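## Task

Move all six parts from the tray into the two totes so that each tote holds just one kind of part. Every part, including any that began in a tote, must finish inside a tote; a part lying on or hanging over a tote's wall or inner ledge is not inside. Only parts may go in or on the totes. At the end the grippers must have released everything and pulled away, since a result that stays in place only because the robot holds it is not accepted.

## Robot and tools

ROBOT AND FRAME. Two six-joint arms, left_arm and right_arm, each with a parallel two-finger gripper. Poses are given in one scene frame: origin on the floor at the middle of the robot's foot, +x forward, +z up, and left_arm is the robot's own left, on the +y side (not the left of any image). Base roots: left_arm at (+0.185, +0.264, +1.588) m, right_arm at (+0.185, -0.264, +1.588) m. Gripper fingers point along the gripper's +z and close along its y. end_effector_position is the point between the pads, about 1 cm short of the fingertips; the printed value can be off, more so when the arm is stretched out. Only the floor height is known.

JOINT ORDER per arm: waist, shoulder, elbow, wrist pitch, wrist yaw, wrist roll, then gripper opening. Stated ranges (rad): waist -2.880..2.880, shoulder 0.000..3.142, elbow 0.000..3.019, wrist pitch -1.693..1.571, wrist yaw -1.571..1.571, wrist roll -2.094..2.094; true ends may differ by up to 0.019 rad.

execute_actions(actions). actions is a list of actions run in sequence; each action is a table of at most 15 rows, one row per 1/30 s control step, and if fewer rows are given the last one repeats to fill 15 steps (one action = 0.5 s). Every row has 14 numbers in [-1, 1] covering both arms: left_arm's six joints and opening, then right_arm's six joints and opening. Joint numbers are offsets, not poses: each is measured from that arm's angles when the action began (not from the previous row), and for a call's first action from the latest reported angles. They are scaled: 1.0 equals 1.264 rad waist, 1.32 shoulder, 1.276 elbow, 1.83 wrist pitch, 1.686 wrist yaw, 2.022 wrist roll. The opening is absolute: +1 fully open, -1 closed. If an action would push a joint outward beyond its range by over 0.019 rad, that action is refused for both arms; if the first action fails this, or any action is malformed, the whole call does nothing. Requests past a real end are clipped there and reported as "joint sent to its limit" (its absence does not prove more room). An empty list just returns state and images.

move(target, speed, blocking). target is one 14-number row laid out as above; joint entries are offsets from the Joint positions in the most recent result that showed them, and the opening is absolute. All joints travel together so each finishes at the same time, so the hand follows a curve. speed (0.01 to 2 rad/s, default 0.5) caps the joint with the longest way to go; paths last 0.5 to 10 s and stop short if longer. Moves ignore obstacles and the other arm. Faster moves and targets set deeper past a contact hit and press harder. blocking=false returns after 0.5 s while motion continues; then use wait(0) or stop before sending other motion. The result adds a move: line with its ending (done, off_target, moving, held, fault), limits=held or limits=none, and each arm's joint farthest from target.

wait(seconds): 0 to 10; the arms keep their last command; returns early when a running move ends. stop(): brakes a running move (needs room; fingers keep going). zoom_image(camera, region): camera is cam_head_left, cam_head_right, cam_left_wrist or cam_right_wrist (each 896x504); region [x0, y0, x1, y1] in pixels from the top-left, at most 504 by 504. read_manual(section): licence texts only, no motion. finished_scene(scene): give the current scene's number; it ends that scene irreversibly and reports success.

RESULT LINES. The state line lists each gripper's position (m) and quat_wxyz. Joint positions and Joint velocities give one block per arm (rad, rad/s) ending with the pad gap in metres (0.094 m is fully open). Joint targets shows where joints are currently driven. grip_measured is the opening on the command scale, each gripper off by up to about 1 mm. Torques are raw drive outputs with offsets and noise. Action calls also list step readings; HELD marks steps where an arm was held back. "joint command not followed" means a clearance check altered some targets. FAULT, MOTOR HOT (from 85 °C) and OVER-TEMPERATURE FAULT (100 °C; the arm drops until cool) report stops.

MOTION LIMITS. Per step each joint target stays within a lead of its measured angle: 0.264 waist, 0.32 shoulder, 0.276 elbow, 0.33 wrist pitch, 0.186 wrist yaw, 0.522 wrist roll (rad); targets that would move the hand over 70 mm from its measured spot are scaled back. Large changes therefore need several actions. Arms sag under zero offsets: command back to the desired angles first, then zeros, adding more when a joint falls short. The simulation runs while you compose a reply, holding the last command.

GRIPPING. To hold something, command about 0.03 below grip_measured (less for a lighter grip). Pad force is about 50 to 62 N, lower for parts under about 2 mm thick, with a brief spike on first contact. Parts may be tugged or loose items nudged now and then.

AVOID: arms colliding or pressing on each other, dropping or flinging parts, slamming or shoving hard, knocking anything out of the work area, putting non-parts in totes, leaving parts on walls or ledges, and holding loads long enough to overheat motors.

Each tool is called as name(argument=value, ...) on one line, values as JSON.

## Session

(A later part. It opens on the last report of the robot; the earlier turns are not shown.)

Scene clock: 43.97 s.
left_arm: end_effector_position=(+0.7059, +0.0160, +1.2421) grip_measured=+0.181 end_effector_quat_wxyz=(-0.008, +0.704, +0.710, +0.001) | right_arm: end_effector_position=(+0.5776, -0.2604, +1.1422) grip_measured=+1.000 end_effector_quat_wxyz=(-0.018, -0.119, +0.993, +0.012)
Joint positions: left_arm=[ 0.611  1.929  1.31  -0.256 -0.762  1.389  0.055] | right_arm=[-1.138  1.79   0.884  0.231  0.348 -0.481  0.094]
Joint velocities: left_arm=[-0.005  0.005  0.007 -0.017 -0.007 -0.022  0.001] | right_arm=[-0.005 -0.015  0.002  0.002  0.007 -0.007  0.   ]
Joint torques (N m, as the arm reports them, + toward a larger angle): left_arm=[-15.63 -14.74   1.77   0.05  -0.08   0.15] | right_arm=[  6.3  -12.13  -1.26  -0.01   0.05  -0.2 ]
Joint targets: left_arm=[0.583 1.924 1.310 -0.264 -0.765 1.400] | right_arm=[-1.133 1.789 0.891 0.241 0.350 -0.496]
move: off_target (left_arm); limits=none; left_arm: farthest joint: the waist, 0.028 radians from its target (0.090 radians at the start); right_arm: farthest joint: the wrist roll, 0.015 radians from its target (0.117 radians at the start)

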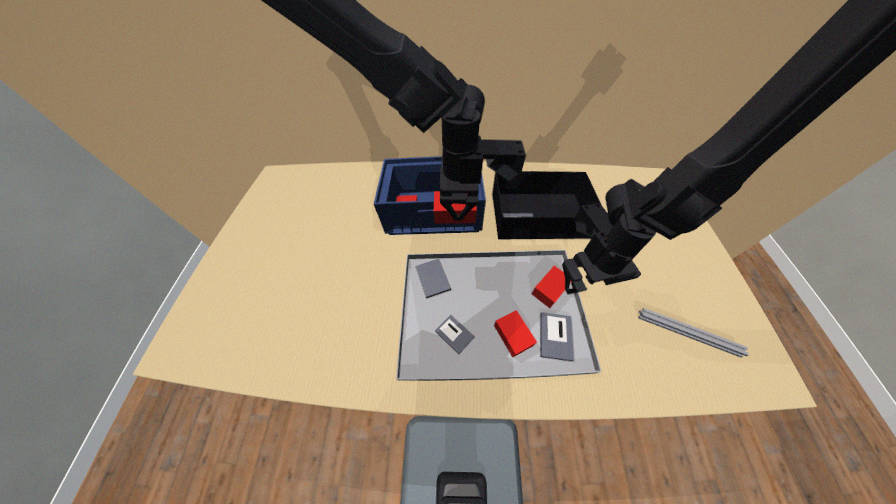

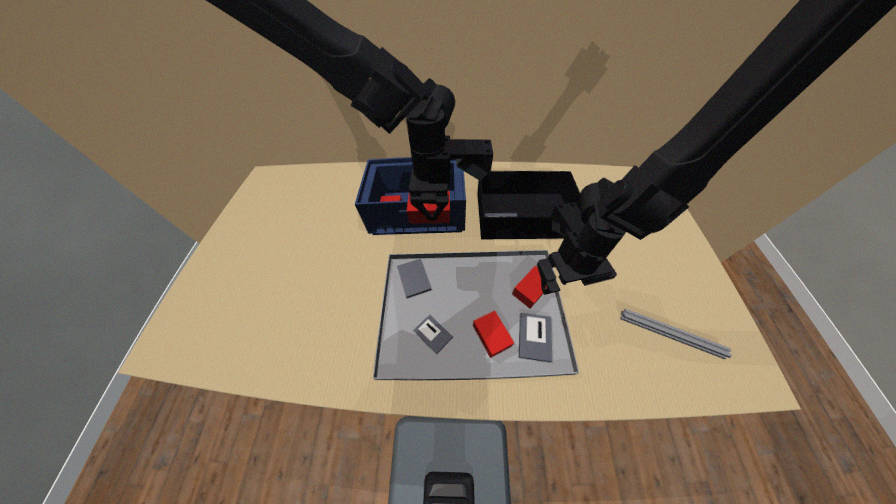

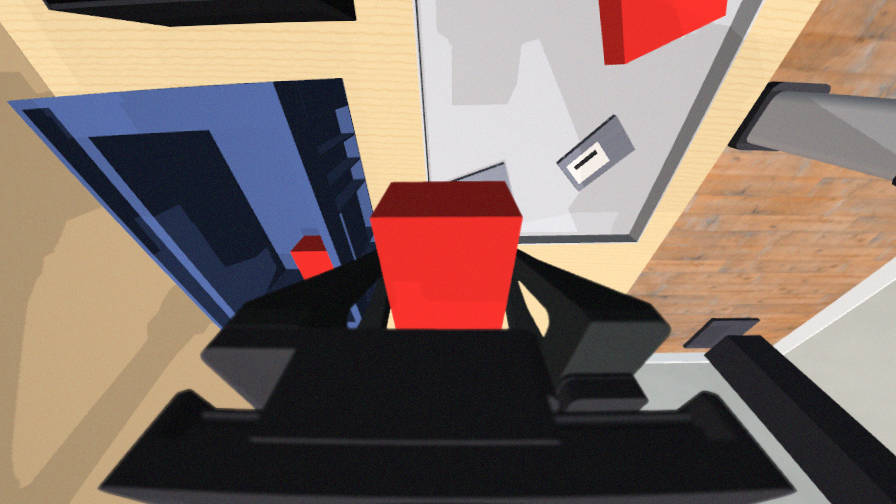

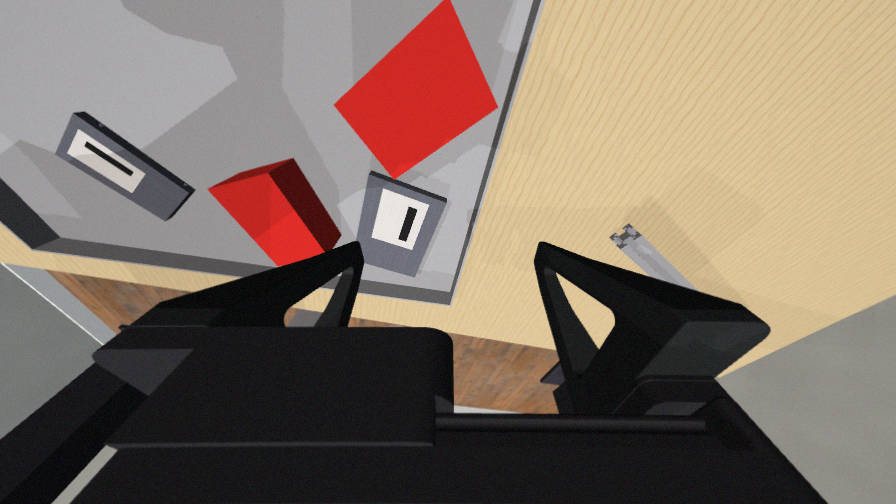

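move(target=[0.1073, 0.0767, 0.5303, -0.2533, 0.0612, 0.0762, 0.145, 0.3589, 0.412, 0.2356, 0.076, 0.2032, -0.1227, 1], speed=0.6)

Scene clock: 47.70 s.
left_arm: end_effector_position=(+0.9179, +0.0964, +1.2291) grip_measured=+0.181 end_effector_quat_wxyz=(-0.002, +0.705, +0.709, +0.001) | right_arm: end_effector_position=(+0.5142, +0.0316, +1.1057) grip_measured=+1.000 end_effector_quat_wxyz=(+0.003, -0.390, +0.921, +0.006)
Joint positions: left_arm=[ 0.746  2.033  1.967 -0.711 -0.662  1.533  0.055] | right_arm=[-0.683  2.346  1.179  0.359  0.689 -0.713  0.094]
Joint velocities: left_arm=[ 0.005 -0.015 -0.007 -0.007  0.007  0.081 -0.001] | right_arm=[-0.005 -0.015 -0.002  0.002 -0.051 -0.022  0.   ]
Joint torques (N m, as the arm reports them, + toward a larger angle): left_arm=[-14.41 -20.33   6.94   0.03   0.16   0.16] | right_arm=[ 12.97 -10.72  -1.48   0.02   0.02  -0.19]
Joint targets: left_arm=[0.747 2.031 1.986 -0.720 -0.659 1.543] | right_arm=[-0.684 2.334 1.184 0.370 0.691 -0.729]
move: done; limits=none; left_arm: farthest joint: the elbow, 0.020 radians from its target (0.677 radians at the start); right_arm: farthest joint: the wrist roll, 0.016 radians from its target (0.248 radians at the start)

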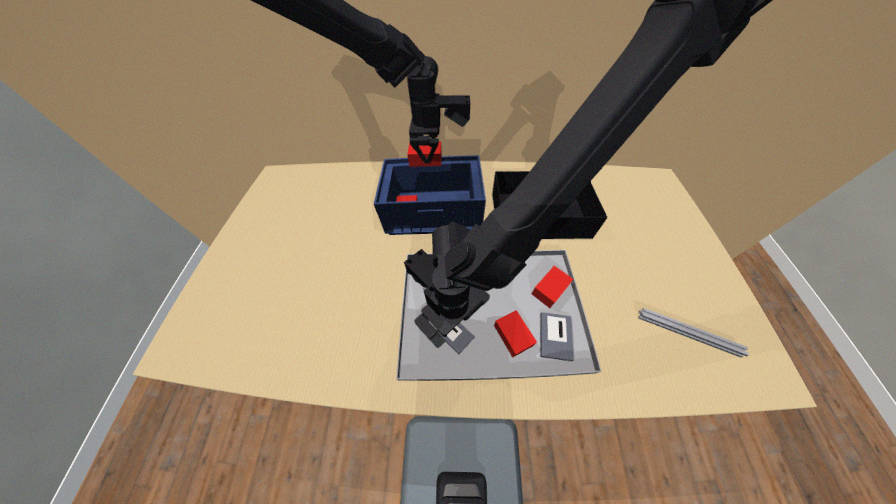

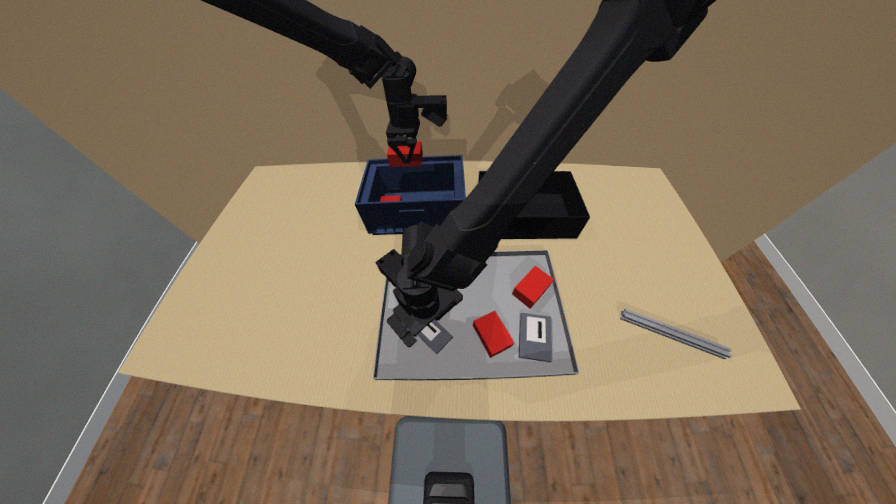

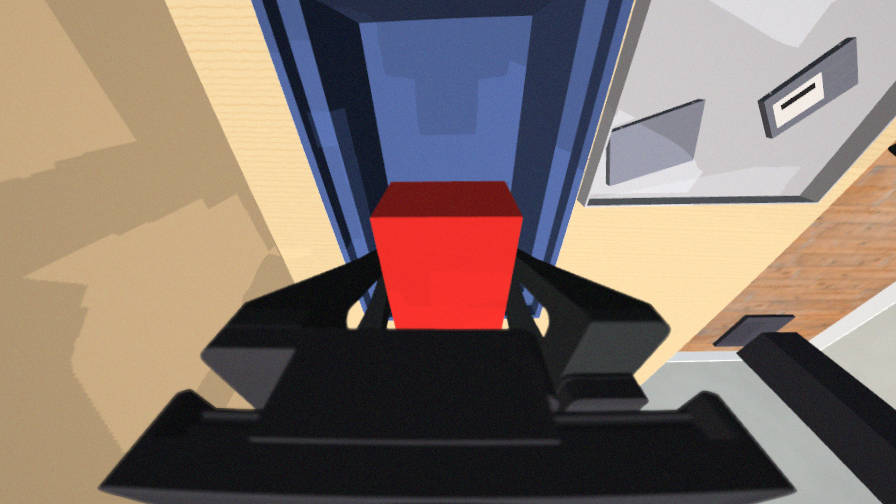

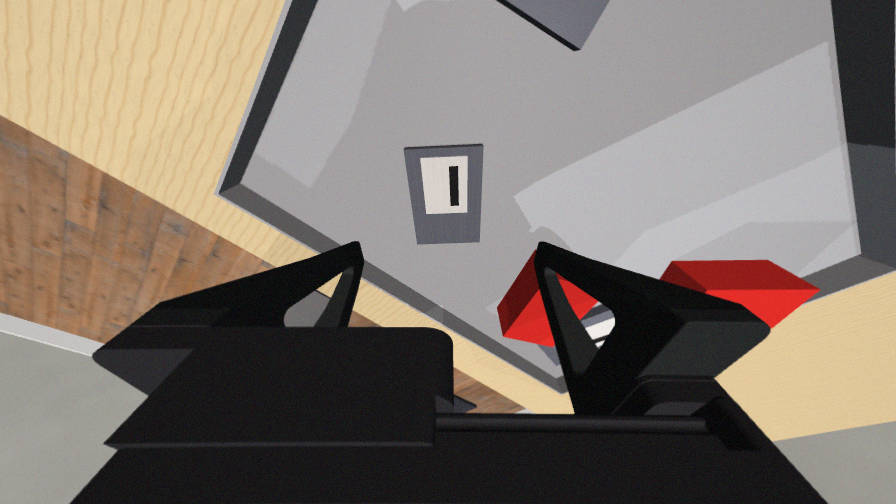

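move(target=[0.1078, 0.34, 0.4106, 0.0107, 0.062, 0.0608, 0.145, -0.08, 0.119, 0.1466, 0.0246, -0.0346, -0.0678, 0.6], speed=0.4)

Scene clock: 53.77 s.
left_arm: end_effector_position=(+0.9100, +0.0831, +1.0399) grip_measured=+0.181 end_effector_quat_wxyz=(-0.004, +0.708, +0.706, -0.004) | right_arm: end_effector_position=(+0.5161, +0.0246, +1.0246) grip_measured=+0.602 end_effector_quat_wxyz=(+0.004, -0.403, +0.915, -0.001)
Joint positions: left_arm=[ 0.879  2.488  2.461 -0.7   -0.561  1.645  0.055] | right_arm=[-0.78   2.498  1.359  0.393  0.632 -0.835  0.075]
Joint velocities: left_arm=[-0.015 -0.005 -0.007 -0.007  0.022 -0.037  0.   ] | right_arm=[ 0.005 -0.005  0.007 -0.012 -0.081  0.051 -0.001]
Joint torques (N m, as the arm reports them, + toward a larger angle): left_arm=[-14.26 -21.62   8.     0.71   0.14   0.11] | right_arm=[12.4  -9.1  -1.67  0.04 -0.18 -0.19]
Joint targets: left_arm=[0.882 2.482 2.491 -0.692 -0.558 1.655] | right_arm=[-0.784 2.503 1.366 0.404 0.630 -0.850]
move: off_target (left_arm); limits=none; left_arm: farthest joint: the elbow, 0.030 radians from its target (0.524 radians at the start); right_arm: farthest joint: the wrist roll, 0.016 radians from its target (0.136 radians at the start)

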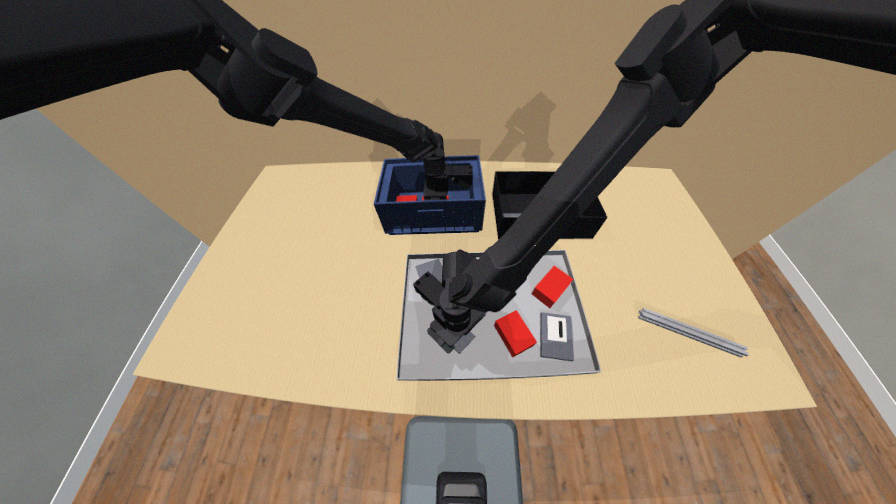

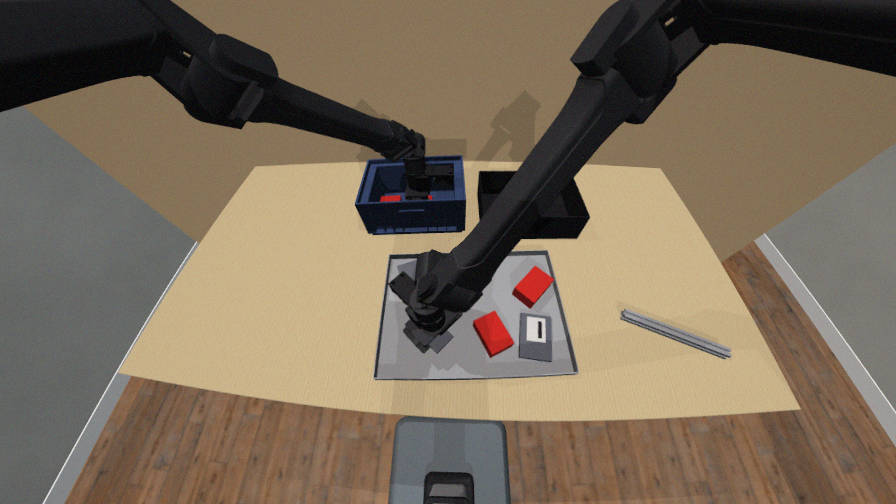

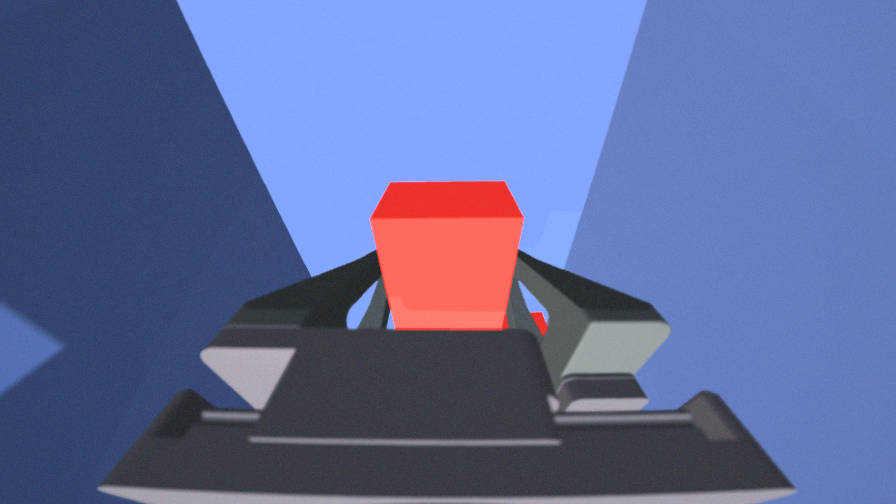

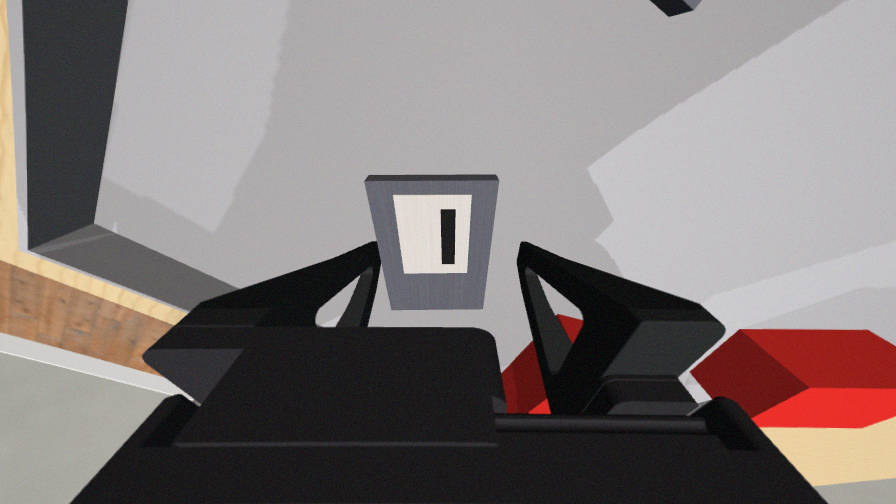

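execute_actions(actions=[[[0.0024,-0.0045,0.0235,0.0044,0.0018,0.005,0.2, -0.0032,0.0038,0.0055,0.006,-0.0012,-0.0074,0.5],[0.0024,-0.0045,0.0235,0.0044,0.0018,0.005,0.25, -0.0032,0.0038,0.0055,0.006,-0.0012,-0.0074,0.45],[0.0024,-0.0045,0.0235,0.0044,0.0018,0.005,0.3, -0.0032,0.0038,0.0055,0.006,-0.0012,-0.0074,0.4],[0.0024,-0.0045,0.0235,0.0044,0.0018,0.005,0.4, -0.0032,0.0038,0.0055,0.006,-0.0012,-0.0074,0.35],[0.0024,-0.0045,0.0235,0.0044,0.0018,0.005,0.5, -0.0032,0.0038,0.0055,0.006,-0.0012,-0.0074,0.3],[0.0024,-0.0045,0.0235,0.0044,0.0018,0.005,0.5, -0.0032,0.0038,0.0055,0.006,-0.0012,-0.0074,0.25],[0.0024,-0.0045,0.0235,0.0044,0.0018,0.005,0.5, -0.0032,0.0038,0.0055,0.006,-0.0012,-0.0074,0.2],[0.0024,-0.0045,0.0235,0.0044,0.0018,0.005,0.5, -0.0032,0.0038,0.0055,0.006,-0.0012,-0.0074,0.16],[0.0024,-0.0045,0.0235,0.0044,0.0018,0.005,0.5, -0.0032,0.0038,0.0055,0.006,-0.0012,-0.0074,0.12],[0.0024,-0.0045,0.0235,0.0044,0.0018,0.005,0.5, -0.0032,0.0038,0.0055,0.006,-0.0012,-0.0074,0.08],[0.0024,-0.0045,0.0235,0.0044,0.0018,0.005,0.5, -0.0032,0.0038,0.0055,0.006,-0.0012,-0.0074,0.05]]])

Scene clock: 57.90 s.
left_arm: end_effector_position=(+0.9100, +0.0831, +1.0399) grip_measured=+0.498 end_effector_quat_wxyz=(-0.004, +0.709, +0.706, -0.004) | right_arm: end_effector_position=(+0.5161, +0.0247, +1.0246) grip_measured=+0.148 end_effector_quat_wxyz=(+0.004, -0.404, +0.915, -0.001)
Joint positions: left_arm=[ 0.879  2.488  2.461 -0.7   -0.561  1.646  0.07 ] | right_arm=[-0.78   2.498  1.359  0.393  0.632 -0.835  0.054]
Joint velocities: left_arm=[-0.015  0.005 -0.007  0.002 -0.022 -0.022  0.   ] | right_arm=[-0.015  0.005 -0.012 -0.002 -0.022 -0.051  0.001]
Joint torques (N m, as the arm reports them, + toward a larger angle): left_arm=[-14.64 -20.68   8.13   0.66   0.14   0.13] | right_arm=[12.51 -8.93 -1.66  0.04 -0.13 -0.19]
Joint targets: left_arm=[0.882 2.482 2.491 -0.691 -0.558 1.655] | right_arm=[-0.784 2.503 1.366 0.404 0.631 -0.850]
Step readings (joint positions):
0: left_arm=[0.879 2.488 2.461 -0.700 -0.561 1.646] | right_arm=[-0.780 2.498 1.359 0.393 0.632 -0.835]
1: left_arm=[0.879 2.488 2.461 -0.700 -0.561 1.646] | right_arm=[-0.780 2.498 1.359 0.393 0.632 -0.835]
2: left_arm=[0.879 2.488 2.461 -0.700 -0.561 1.646] | right_arm=[-0.780 2.498 1.359 0.393 0.632 -0.835]
4: left_arm=[0.879 2.488 2.461 -0.700 -0.561 1.646] | right_arm=[-0.780 2.498 1.359 0.393 0.632 -0.835]
8: left_arm=[0.879 2.488 2.461 -0.700 -0.561 1.646] | right_arm=[-0.780 2.498 1.359 0.393 0.632 -0.835]
15: Joint positions above

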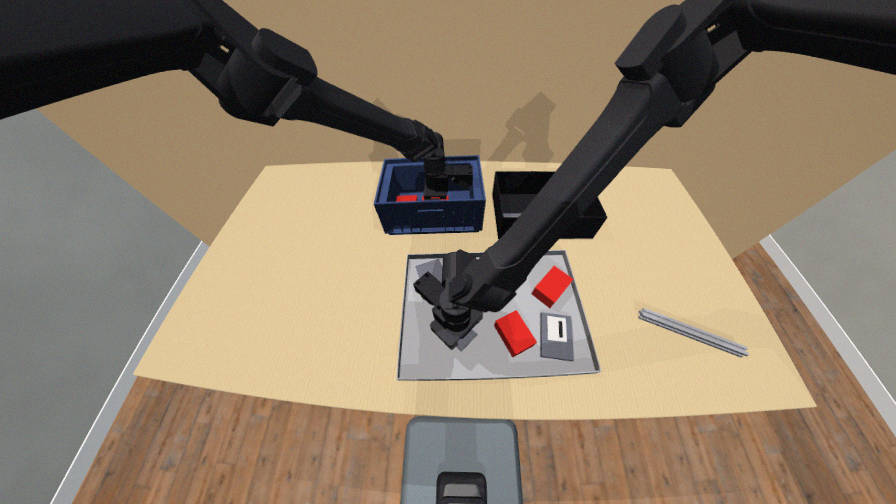

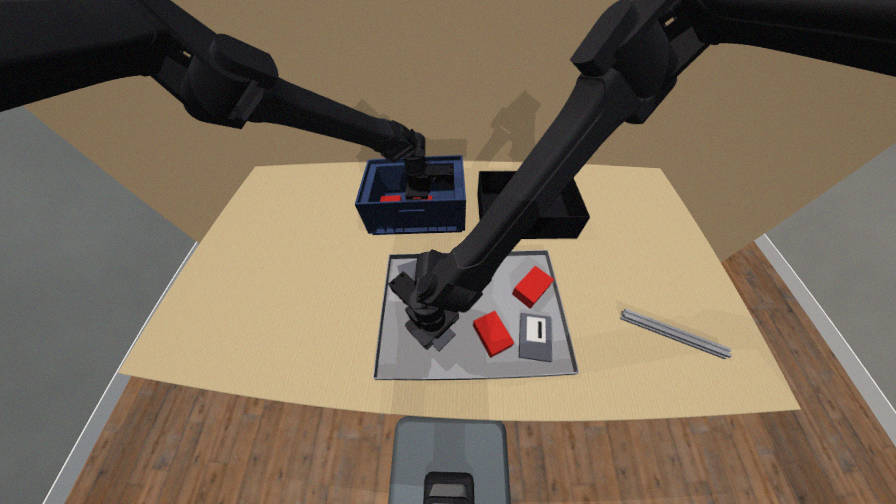

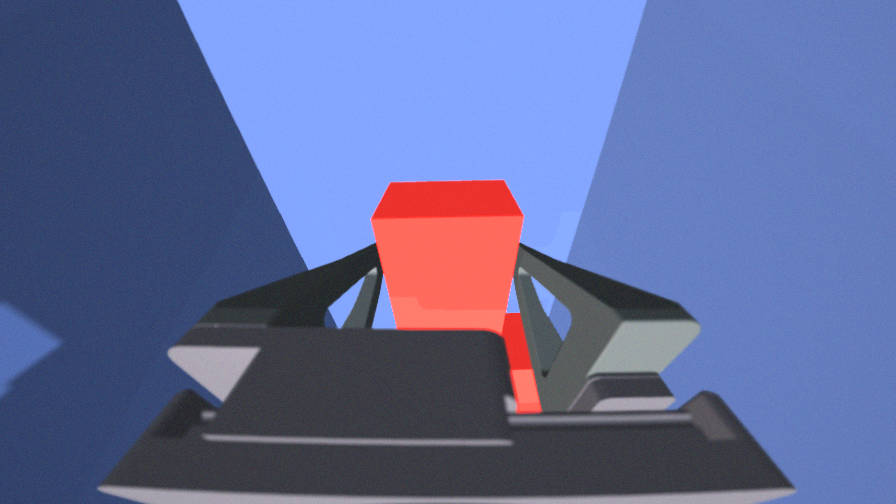

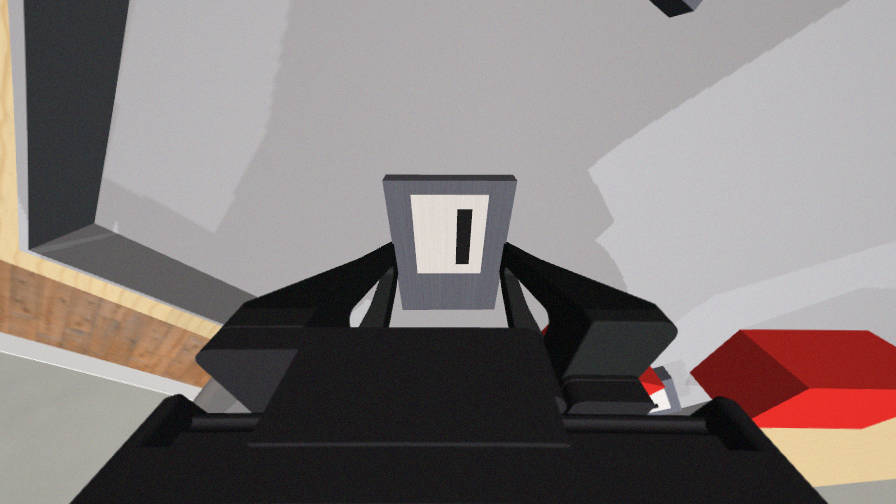

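move(target=[-0.125, -0.356, -0.3832, -0.0104, -0.0617, -0.0608, 0.5, -0.0728, -0.7488, -0.444, -0.2155, -0.0377, -0.23, 0.11], speed=0.7)

Scene clock: 64.80 s.
left_arm: end_effector_position=(+0.9206, +0.0944, +1.2323) grip_measured=+0.498 end_effector_quat_wxyz=(+0.001, +0.705, +0.709, +0.001) | right_arm: end_effector_position=(+0.6251, -0.2033, +1.2732) grip_measured=+0.148 end_effector_quat_wxyz=(+0.003, -0.568, +0.823, -0.003)
Joint positions: left_arm=[ 0.742  2.032  1.97  -0.711 -0.661  1.533  0.07 ] | right_arm=[-0.868  1.51   0.798  0.007  0.57  -1.285  0.054]
Joint velocities: left_arm=[-0.015 -0.005  0.002  0.007 -0.066 -0.022 -0.   ] | right_arm=[-0.015  0.005 -0.012  0.012  0.022 -0.066 -0.   ]
Joint torques (N m, as the arm reports them, + toward a larger angle): left_arm=[-16.33 -21.27   5.12   0.12  -0.09  -0.08] | right_arm=[  6.54 -11.5   -0.08  -0.55  -0.21  -0.2 ]
Joint targets: left_arm=[0.721 2.017 1.972 -0.718 -0.665 1.523] | right_arm=[-0.872 1.510 0.793 -0.002 0.568 -1.300]
move: off_target (left_arm); limits=none; left_arm: farthest joint: the waist, 0.021 radians from its target (0.158 radians at the start); right_arm: farthest joint: the wrist roll, 0.015 radians from its target (0.465 radians at the start)

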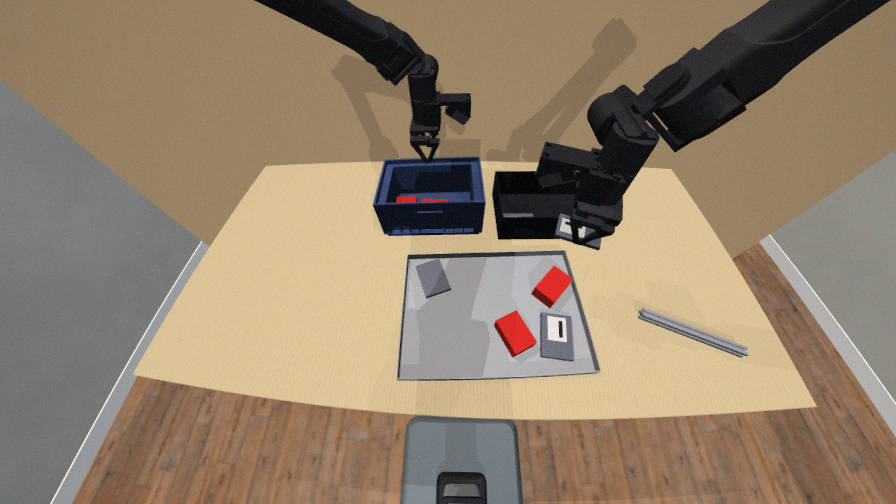

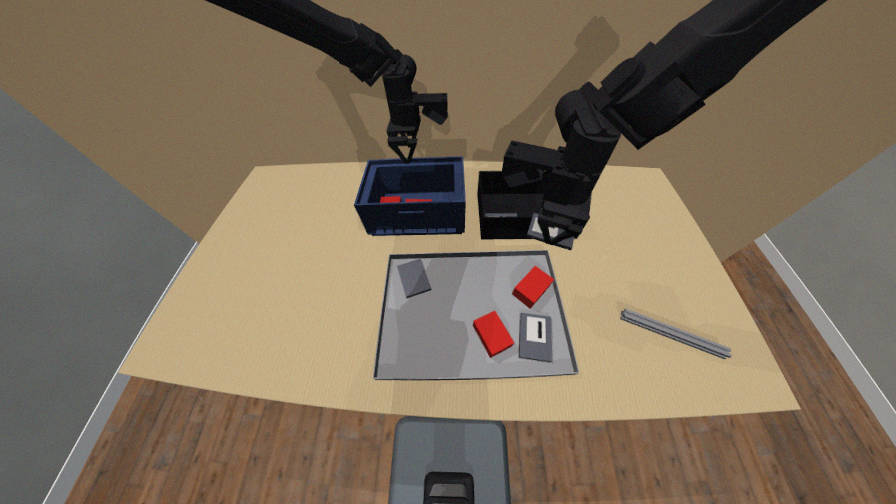

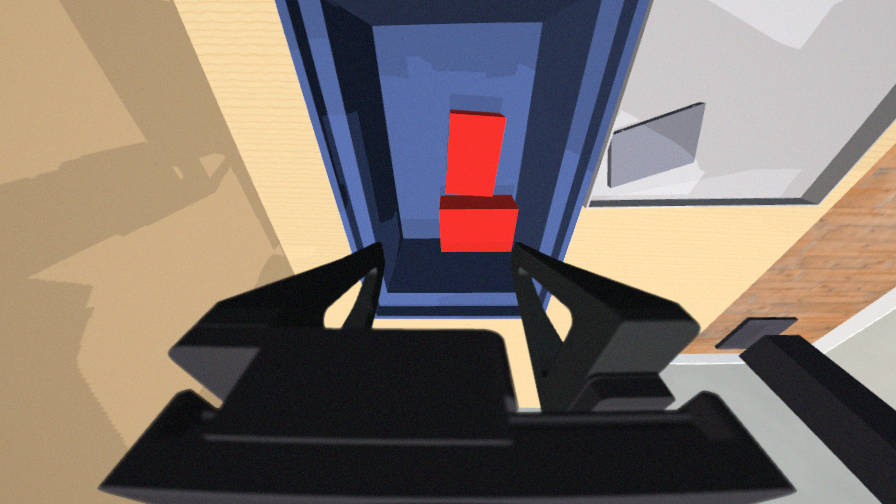

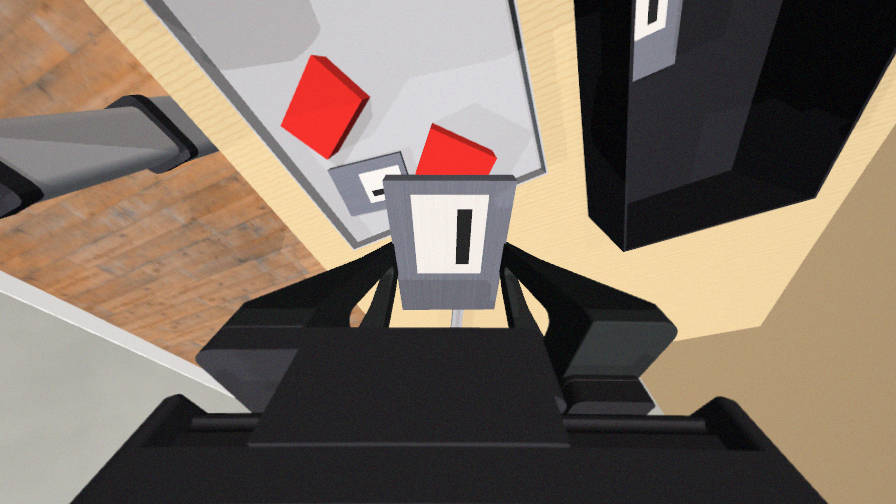

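move(target=[-0.0517, -0.0523, -0.6456, 0.4097, -0.0214, -0.659, 0.5, -0.1628, 0.3345, 0.937, -0.375, -0.094, -0.2532, 0.11], speed=0.9)

Scene clock: 70.00 s.
left_arm: end_effector_position=(+0.6356, +0.0425, +1.1872) grip_measured=+0.498 end_effector_quat_wxyz=(-0.005, +0.144, +0.989, +0.002) | right_arm: end_effector_position=(+0.9226, -0.3152, +1.1592) grip_measured=+0.148 end_effector_quat_wxyz=(-0.006, -0.706, +0.708, +0.003)
Joint positions: left_arm=[ 0.702  1.983  1.143  0.029 -0.693  0.211  0.07 ] | right_arm=[-1.076  1.948  1.959 -0.67   0.414 -1.781  0.054]
Joint velocities: left_arm=[ 0.005 -0.015 -0.007  0.007 -0.007 -0.051  0.   ] | right_arm=[-0.005 -0.005 -0.007 -0.017 -0.007 -0.051 -0.   ]
Joint torques (N m, as the arm reports them, + toward a larger angle): left_arm=[-14.   -14.87   0.14   0.85  -0.16  -0.04] | right_arm=[  9.13 -20.2    8.2   -0.63  -0.2   -0.21]
Joint targets: left_arm=[0.677 1.963 1.147 0.039 -0.697 0.200] | right_arm=[-1.073 1.952 1.994 -0.679 0.412 -1.797]
move: off_target (left_arm, right_arm); limits=none; left_arm: farthest joint: the waist, 0.026 radians from its target (0.066 radians at the start); right_arm: farthest joint: the elbow, 0.034 radians from its target (1.195 radians at the start)

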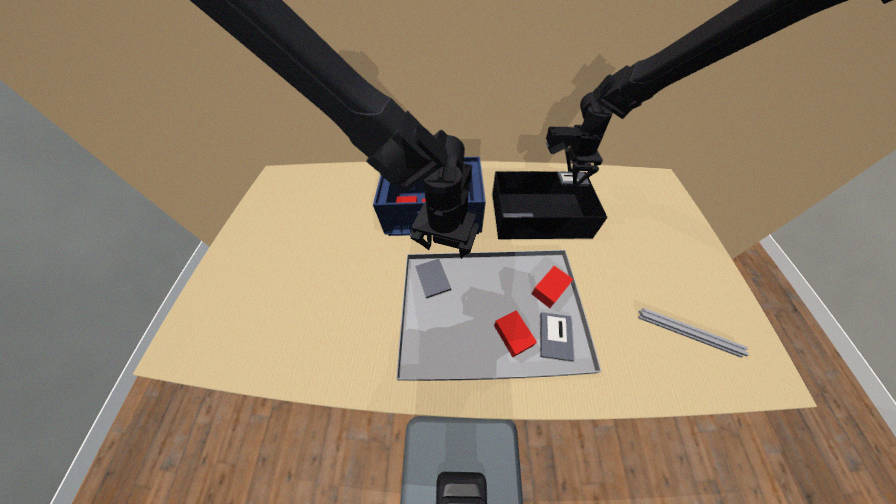

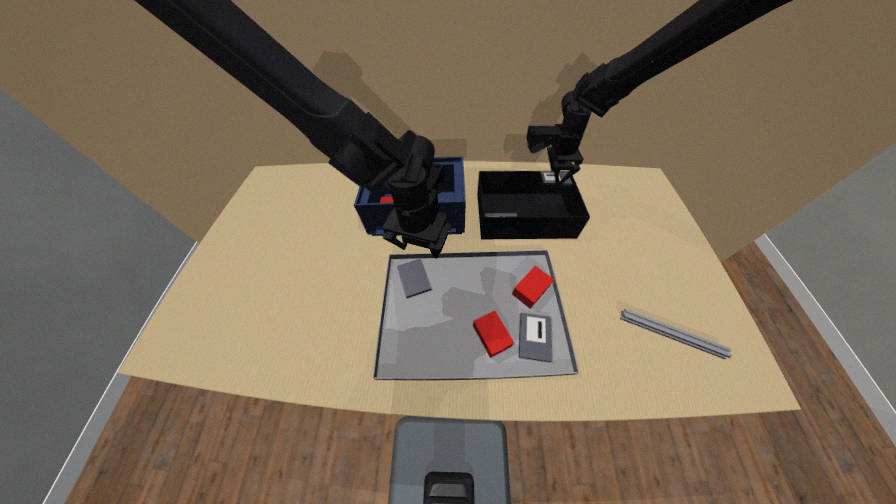

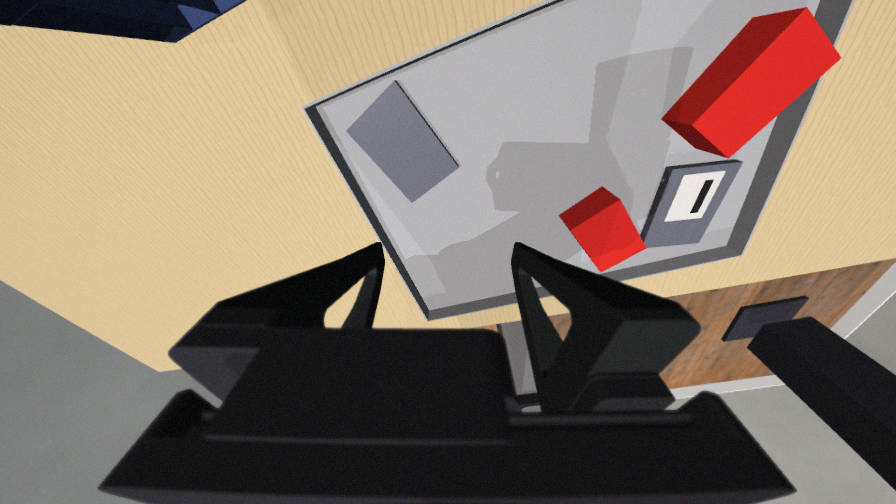

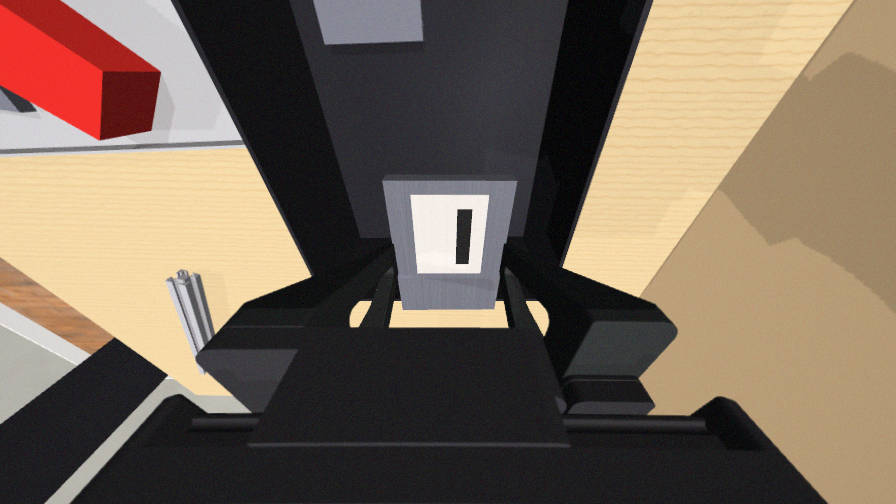

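move(target=[-0.1226, 0.383, 0.1969, 0.1094, -0.0504, -0.4397, 0.5, -0.0511, 0.2308, 0.2847, -0.005, -0.0363, -0.0312, 0.11], speed=0.7)

Scene clock: 73.90 s.
left_arm: end_effector_position=(+0.5034, -0.1203, +1.1006) grip_measured=+0.498 end_effector_quat_wxyz=(+0.002, +0.228, -0.974, +0.000) | right_arm: end_effector_position=(+0.9193, -0.3110, +1.0356) grip_measured=+0.148 end_effector_quat_wxyz=(-0.003, -0.709, +0.705, +0.007)
Joint positions: left_arm=[ 0.57   2.503  1.392  0.218 -0.775 -0.667  0.07 ] | right_arm=[-1.138  2.258  2.283 -0.672  0.355 -1.829  0.054]
Joint velocities: left_arm=[-0.005 -0.005  0.002  0.007  0.007 -0.037  0.001] | right_arm=[-0.005 -0.005  0.012  0.007  0.007  0.037 -0.   ]
Joint torques (N m, as the arm reports them, + toward a larger angle): left_arm=[-17.52 -12.13  -1.31   0.82  -0.21  -0.09] | right_arm=[  8.8  -20.83   8.75  -0.62  -0.21  -0.2 ]
Joint targets: left_arm=[0.547 2.489 1.394 0.229 -0.779 -0.678] | right_arm=[-1.140 2.252 2.323 -0.680 0.352 -1.844]
move: off_target (left_arm, right_arm); limits=none; left_arm: farthest joint: the waist, 0.023 radians from its target (0.155 radians at the start); right_arm: farthest joint: the elbow, 0.040 radians from its target (0.363 radians at the start)

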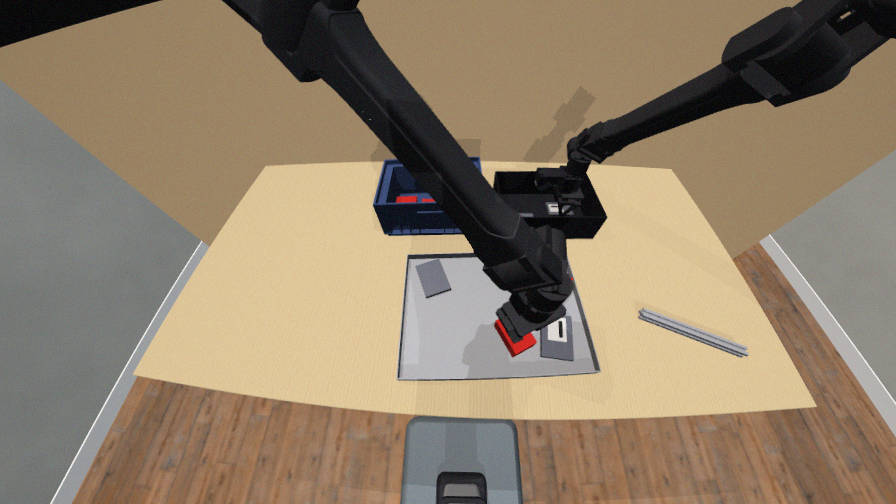

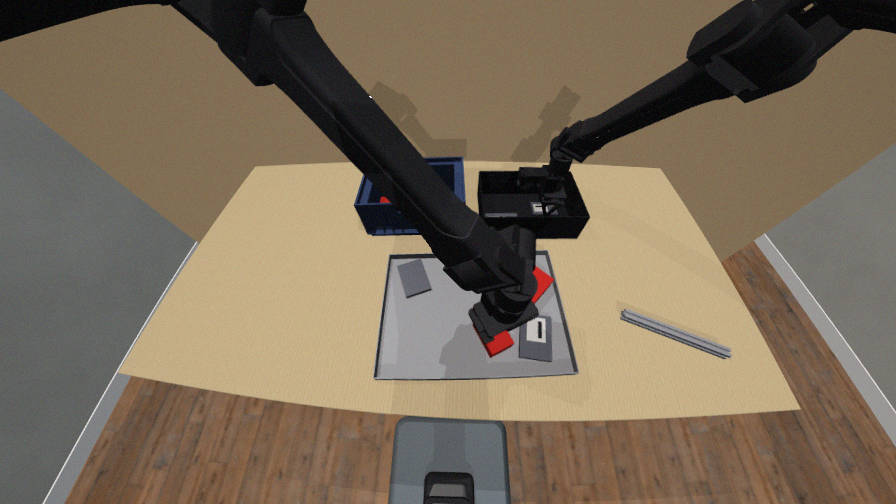

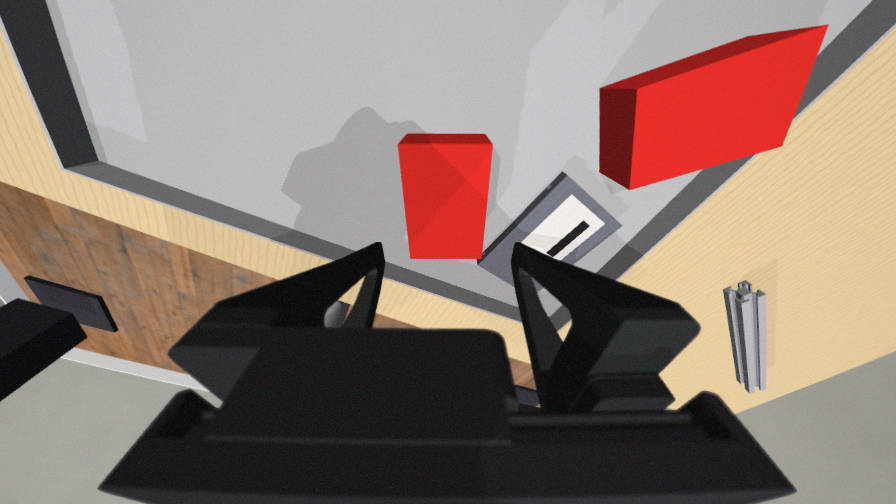

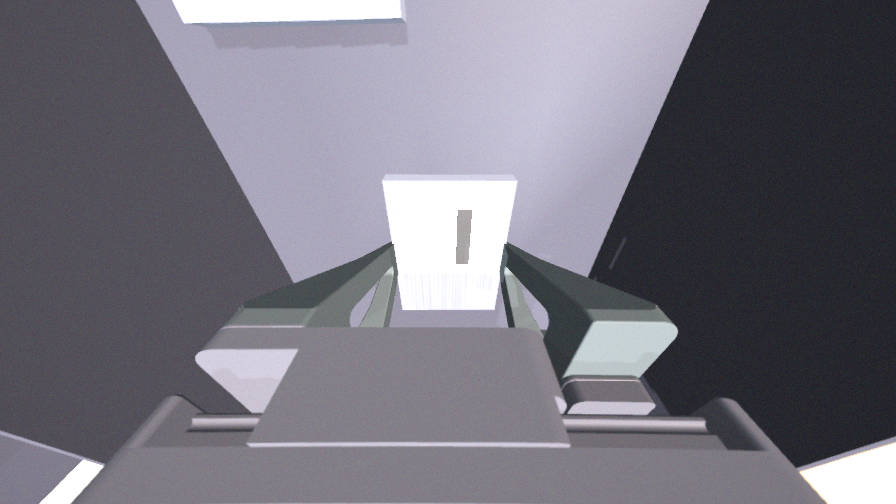

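move(target=[0.0776, 0.1075, 0.1441, 0.022, 0.0365, 0.0517, 0.5, -0.0016, -0.0045, 0.0313, -0.0044, -0.0018, -0.0074, 0.8], speed=0.25)

Scene clock: 76.73 s.
left_arm: end_effector_position=(+0.5113, -0.1268, +1.0479) grip_measured=+0.498 end_effector_quat_wxyz=(-0.003, +0.217, -0.976, +0.003) | right_arm: end_effector_position=(+0.9193, -0.3109, +1.0356) grip_measured=+0.799 end_effector_quat_wxyz=(-0.003, -0.709, +0.705, +0.007)
Joint positions: left_arm=[ 0.625  2.607  1.535  0.235 -0.739 -0.577  0.07 ] | right_arm=[-1.138  2.258  2.283 -0.672  0.354 -1.829  0.084]
Joint velocities: left_arm=[-0.015  0.015 -0.012  0.002  0.022  0.007 -0.001] | right_arm=[-0.005  0.015 -0.012  0.017  0.022 -0.037 -0.   ]
Joint torques (N m, as the arm reports them, + toward a larger angle): left_arm=[-11.62  -7.4    2.54   1.33   0.82   0.17] | right_arm=[  8.88 -20.68   8.76  -0.61  -0.22  -0.2 ]
Joint targets: left_arm=[0.668 2.645 1.576 0.258 -0.713 -0.562] | right_arm=[-1.140 2.252 2.323 -0.680 0.352 -1.844]
move: off_target (left_arm, right_arm); limits=none; left_arm: farthest joint: the waist, 0.043 radians from its target (0.098 radians at the start); right_arm: farthest joint: the elbow, 0.040 radians from its target (0.040 radians at the start)

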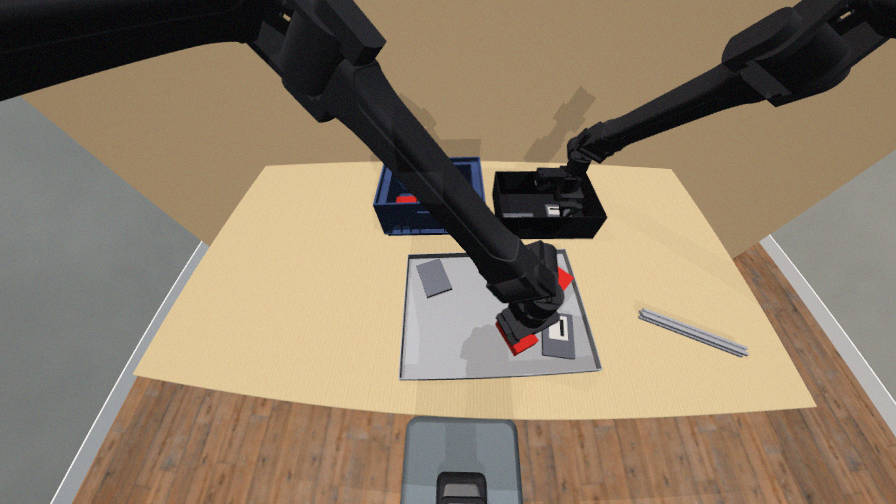

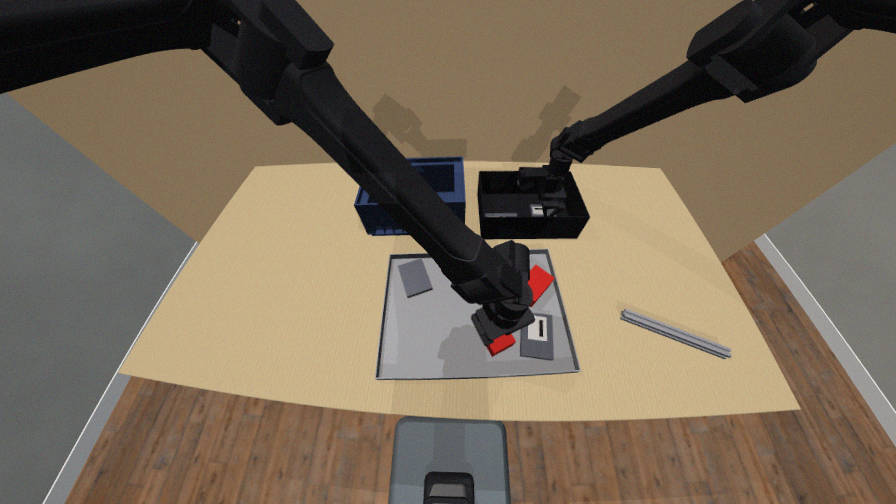

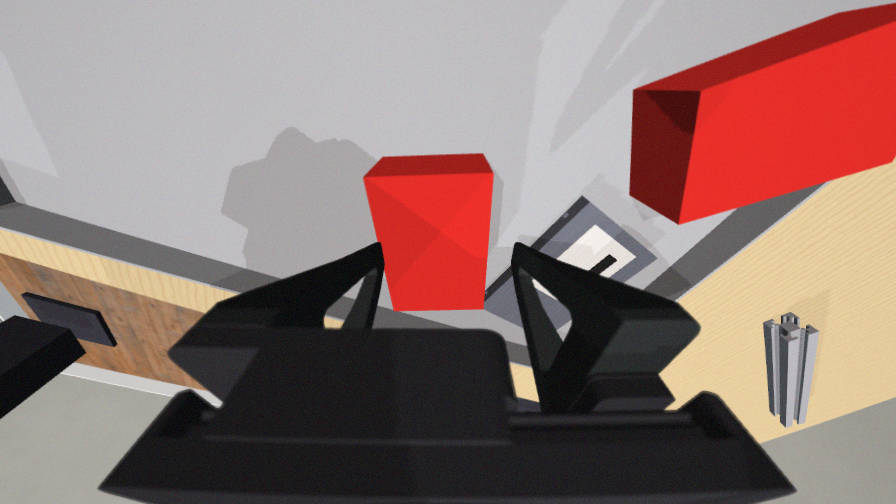

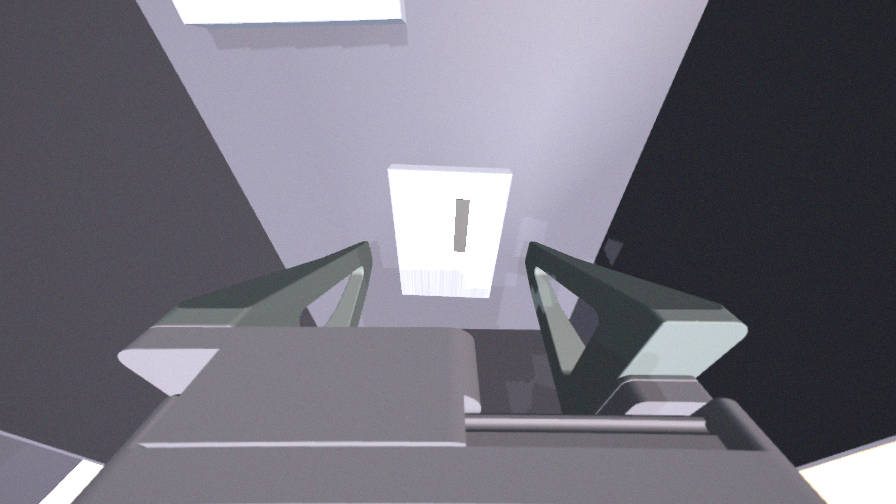

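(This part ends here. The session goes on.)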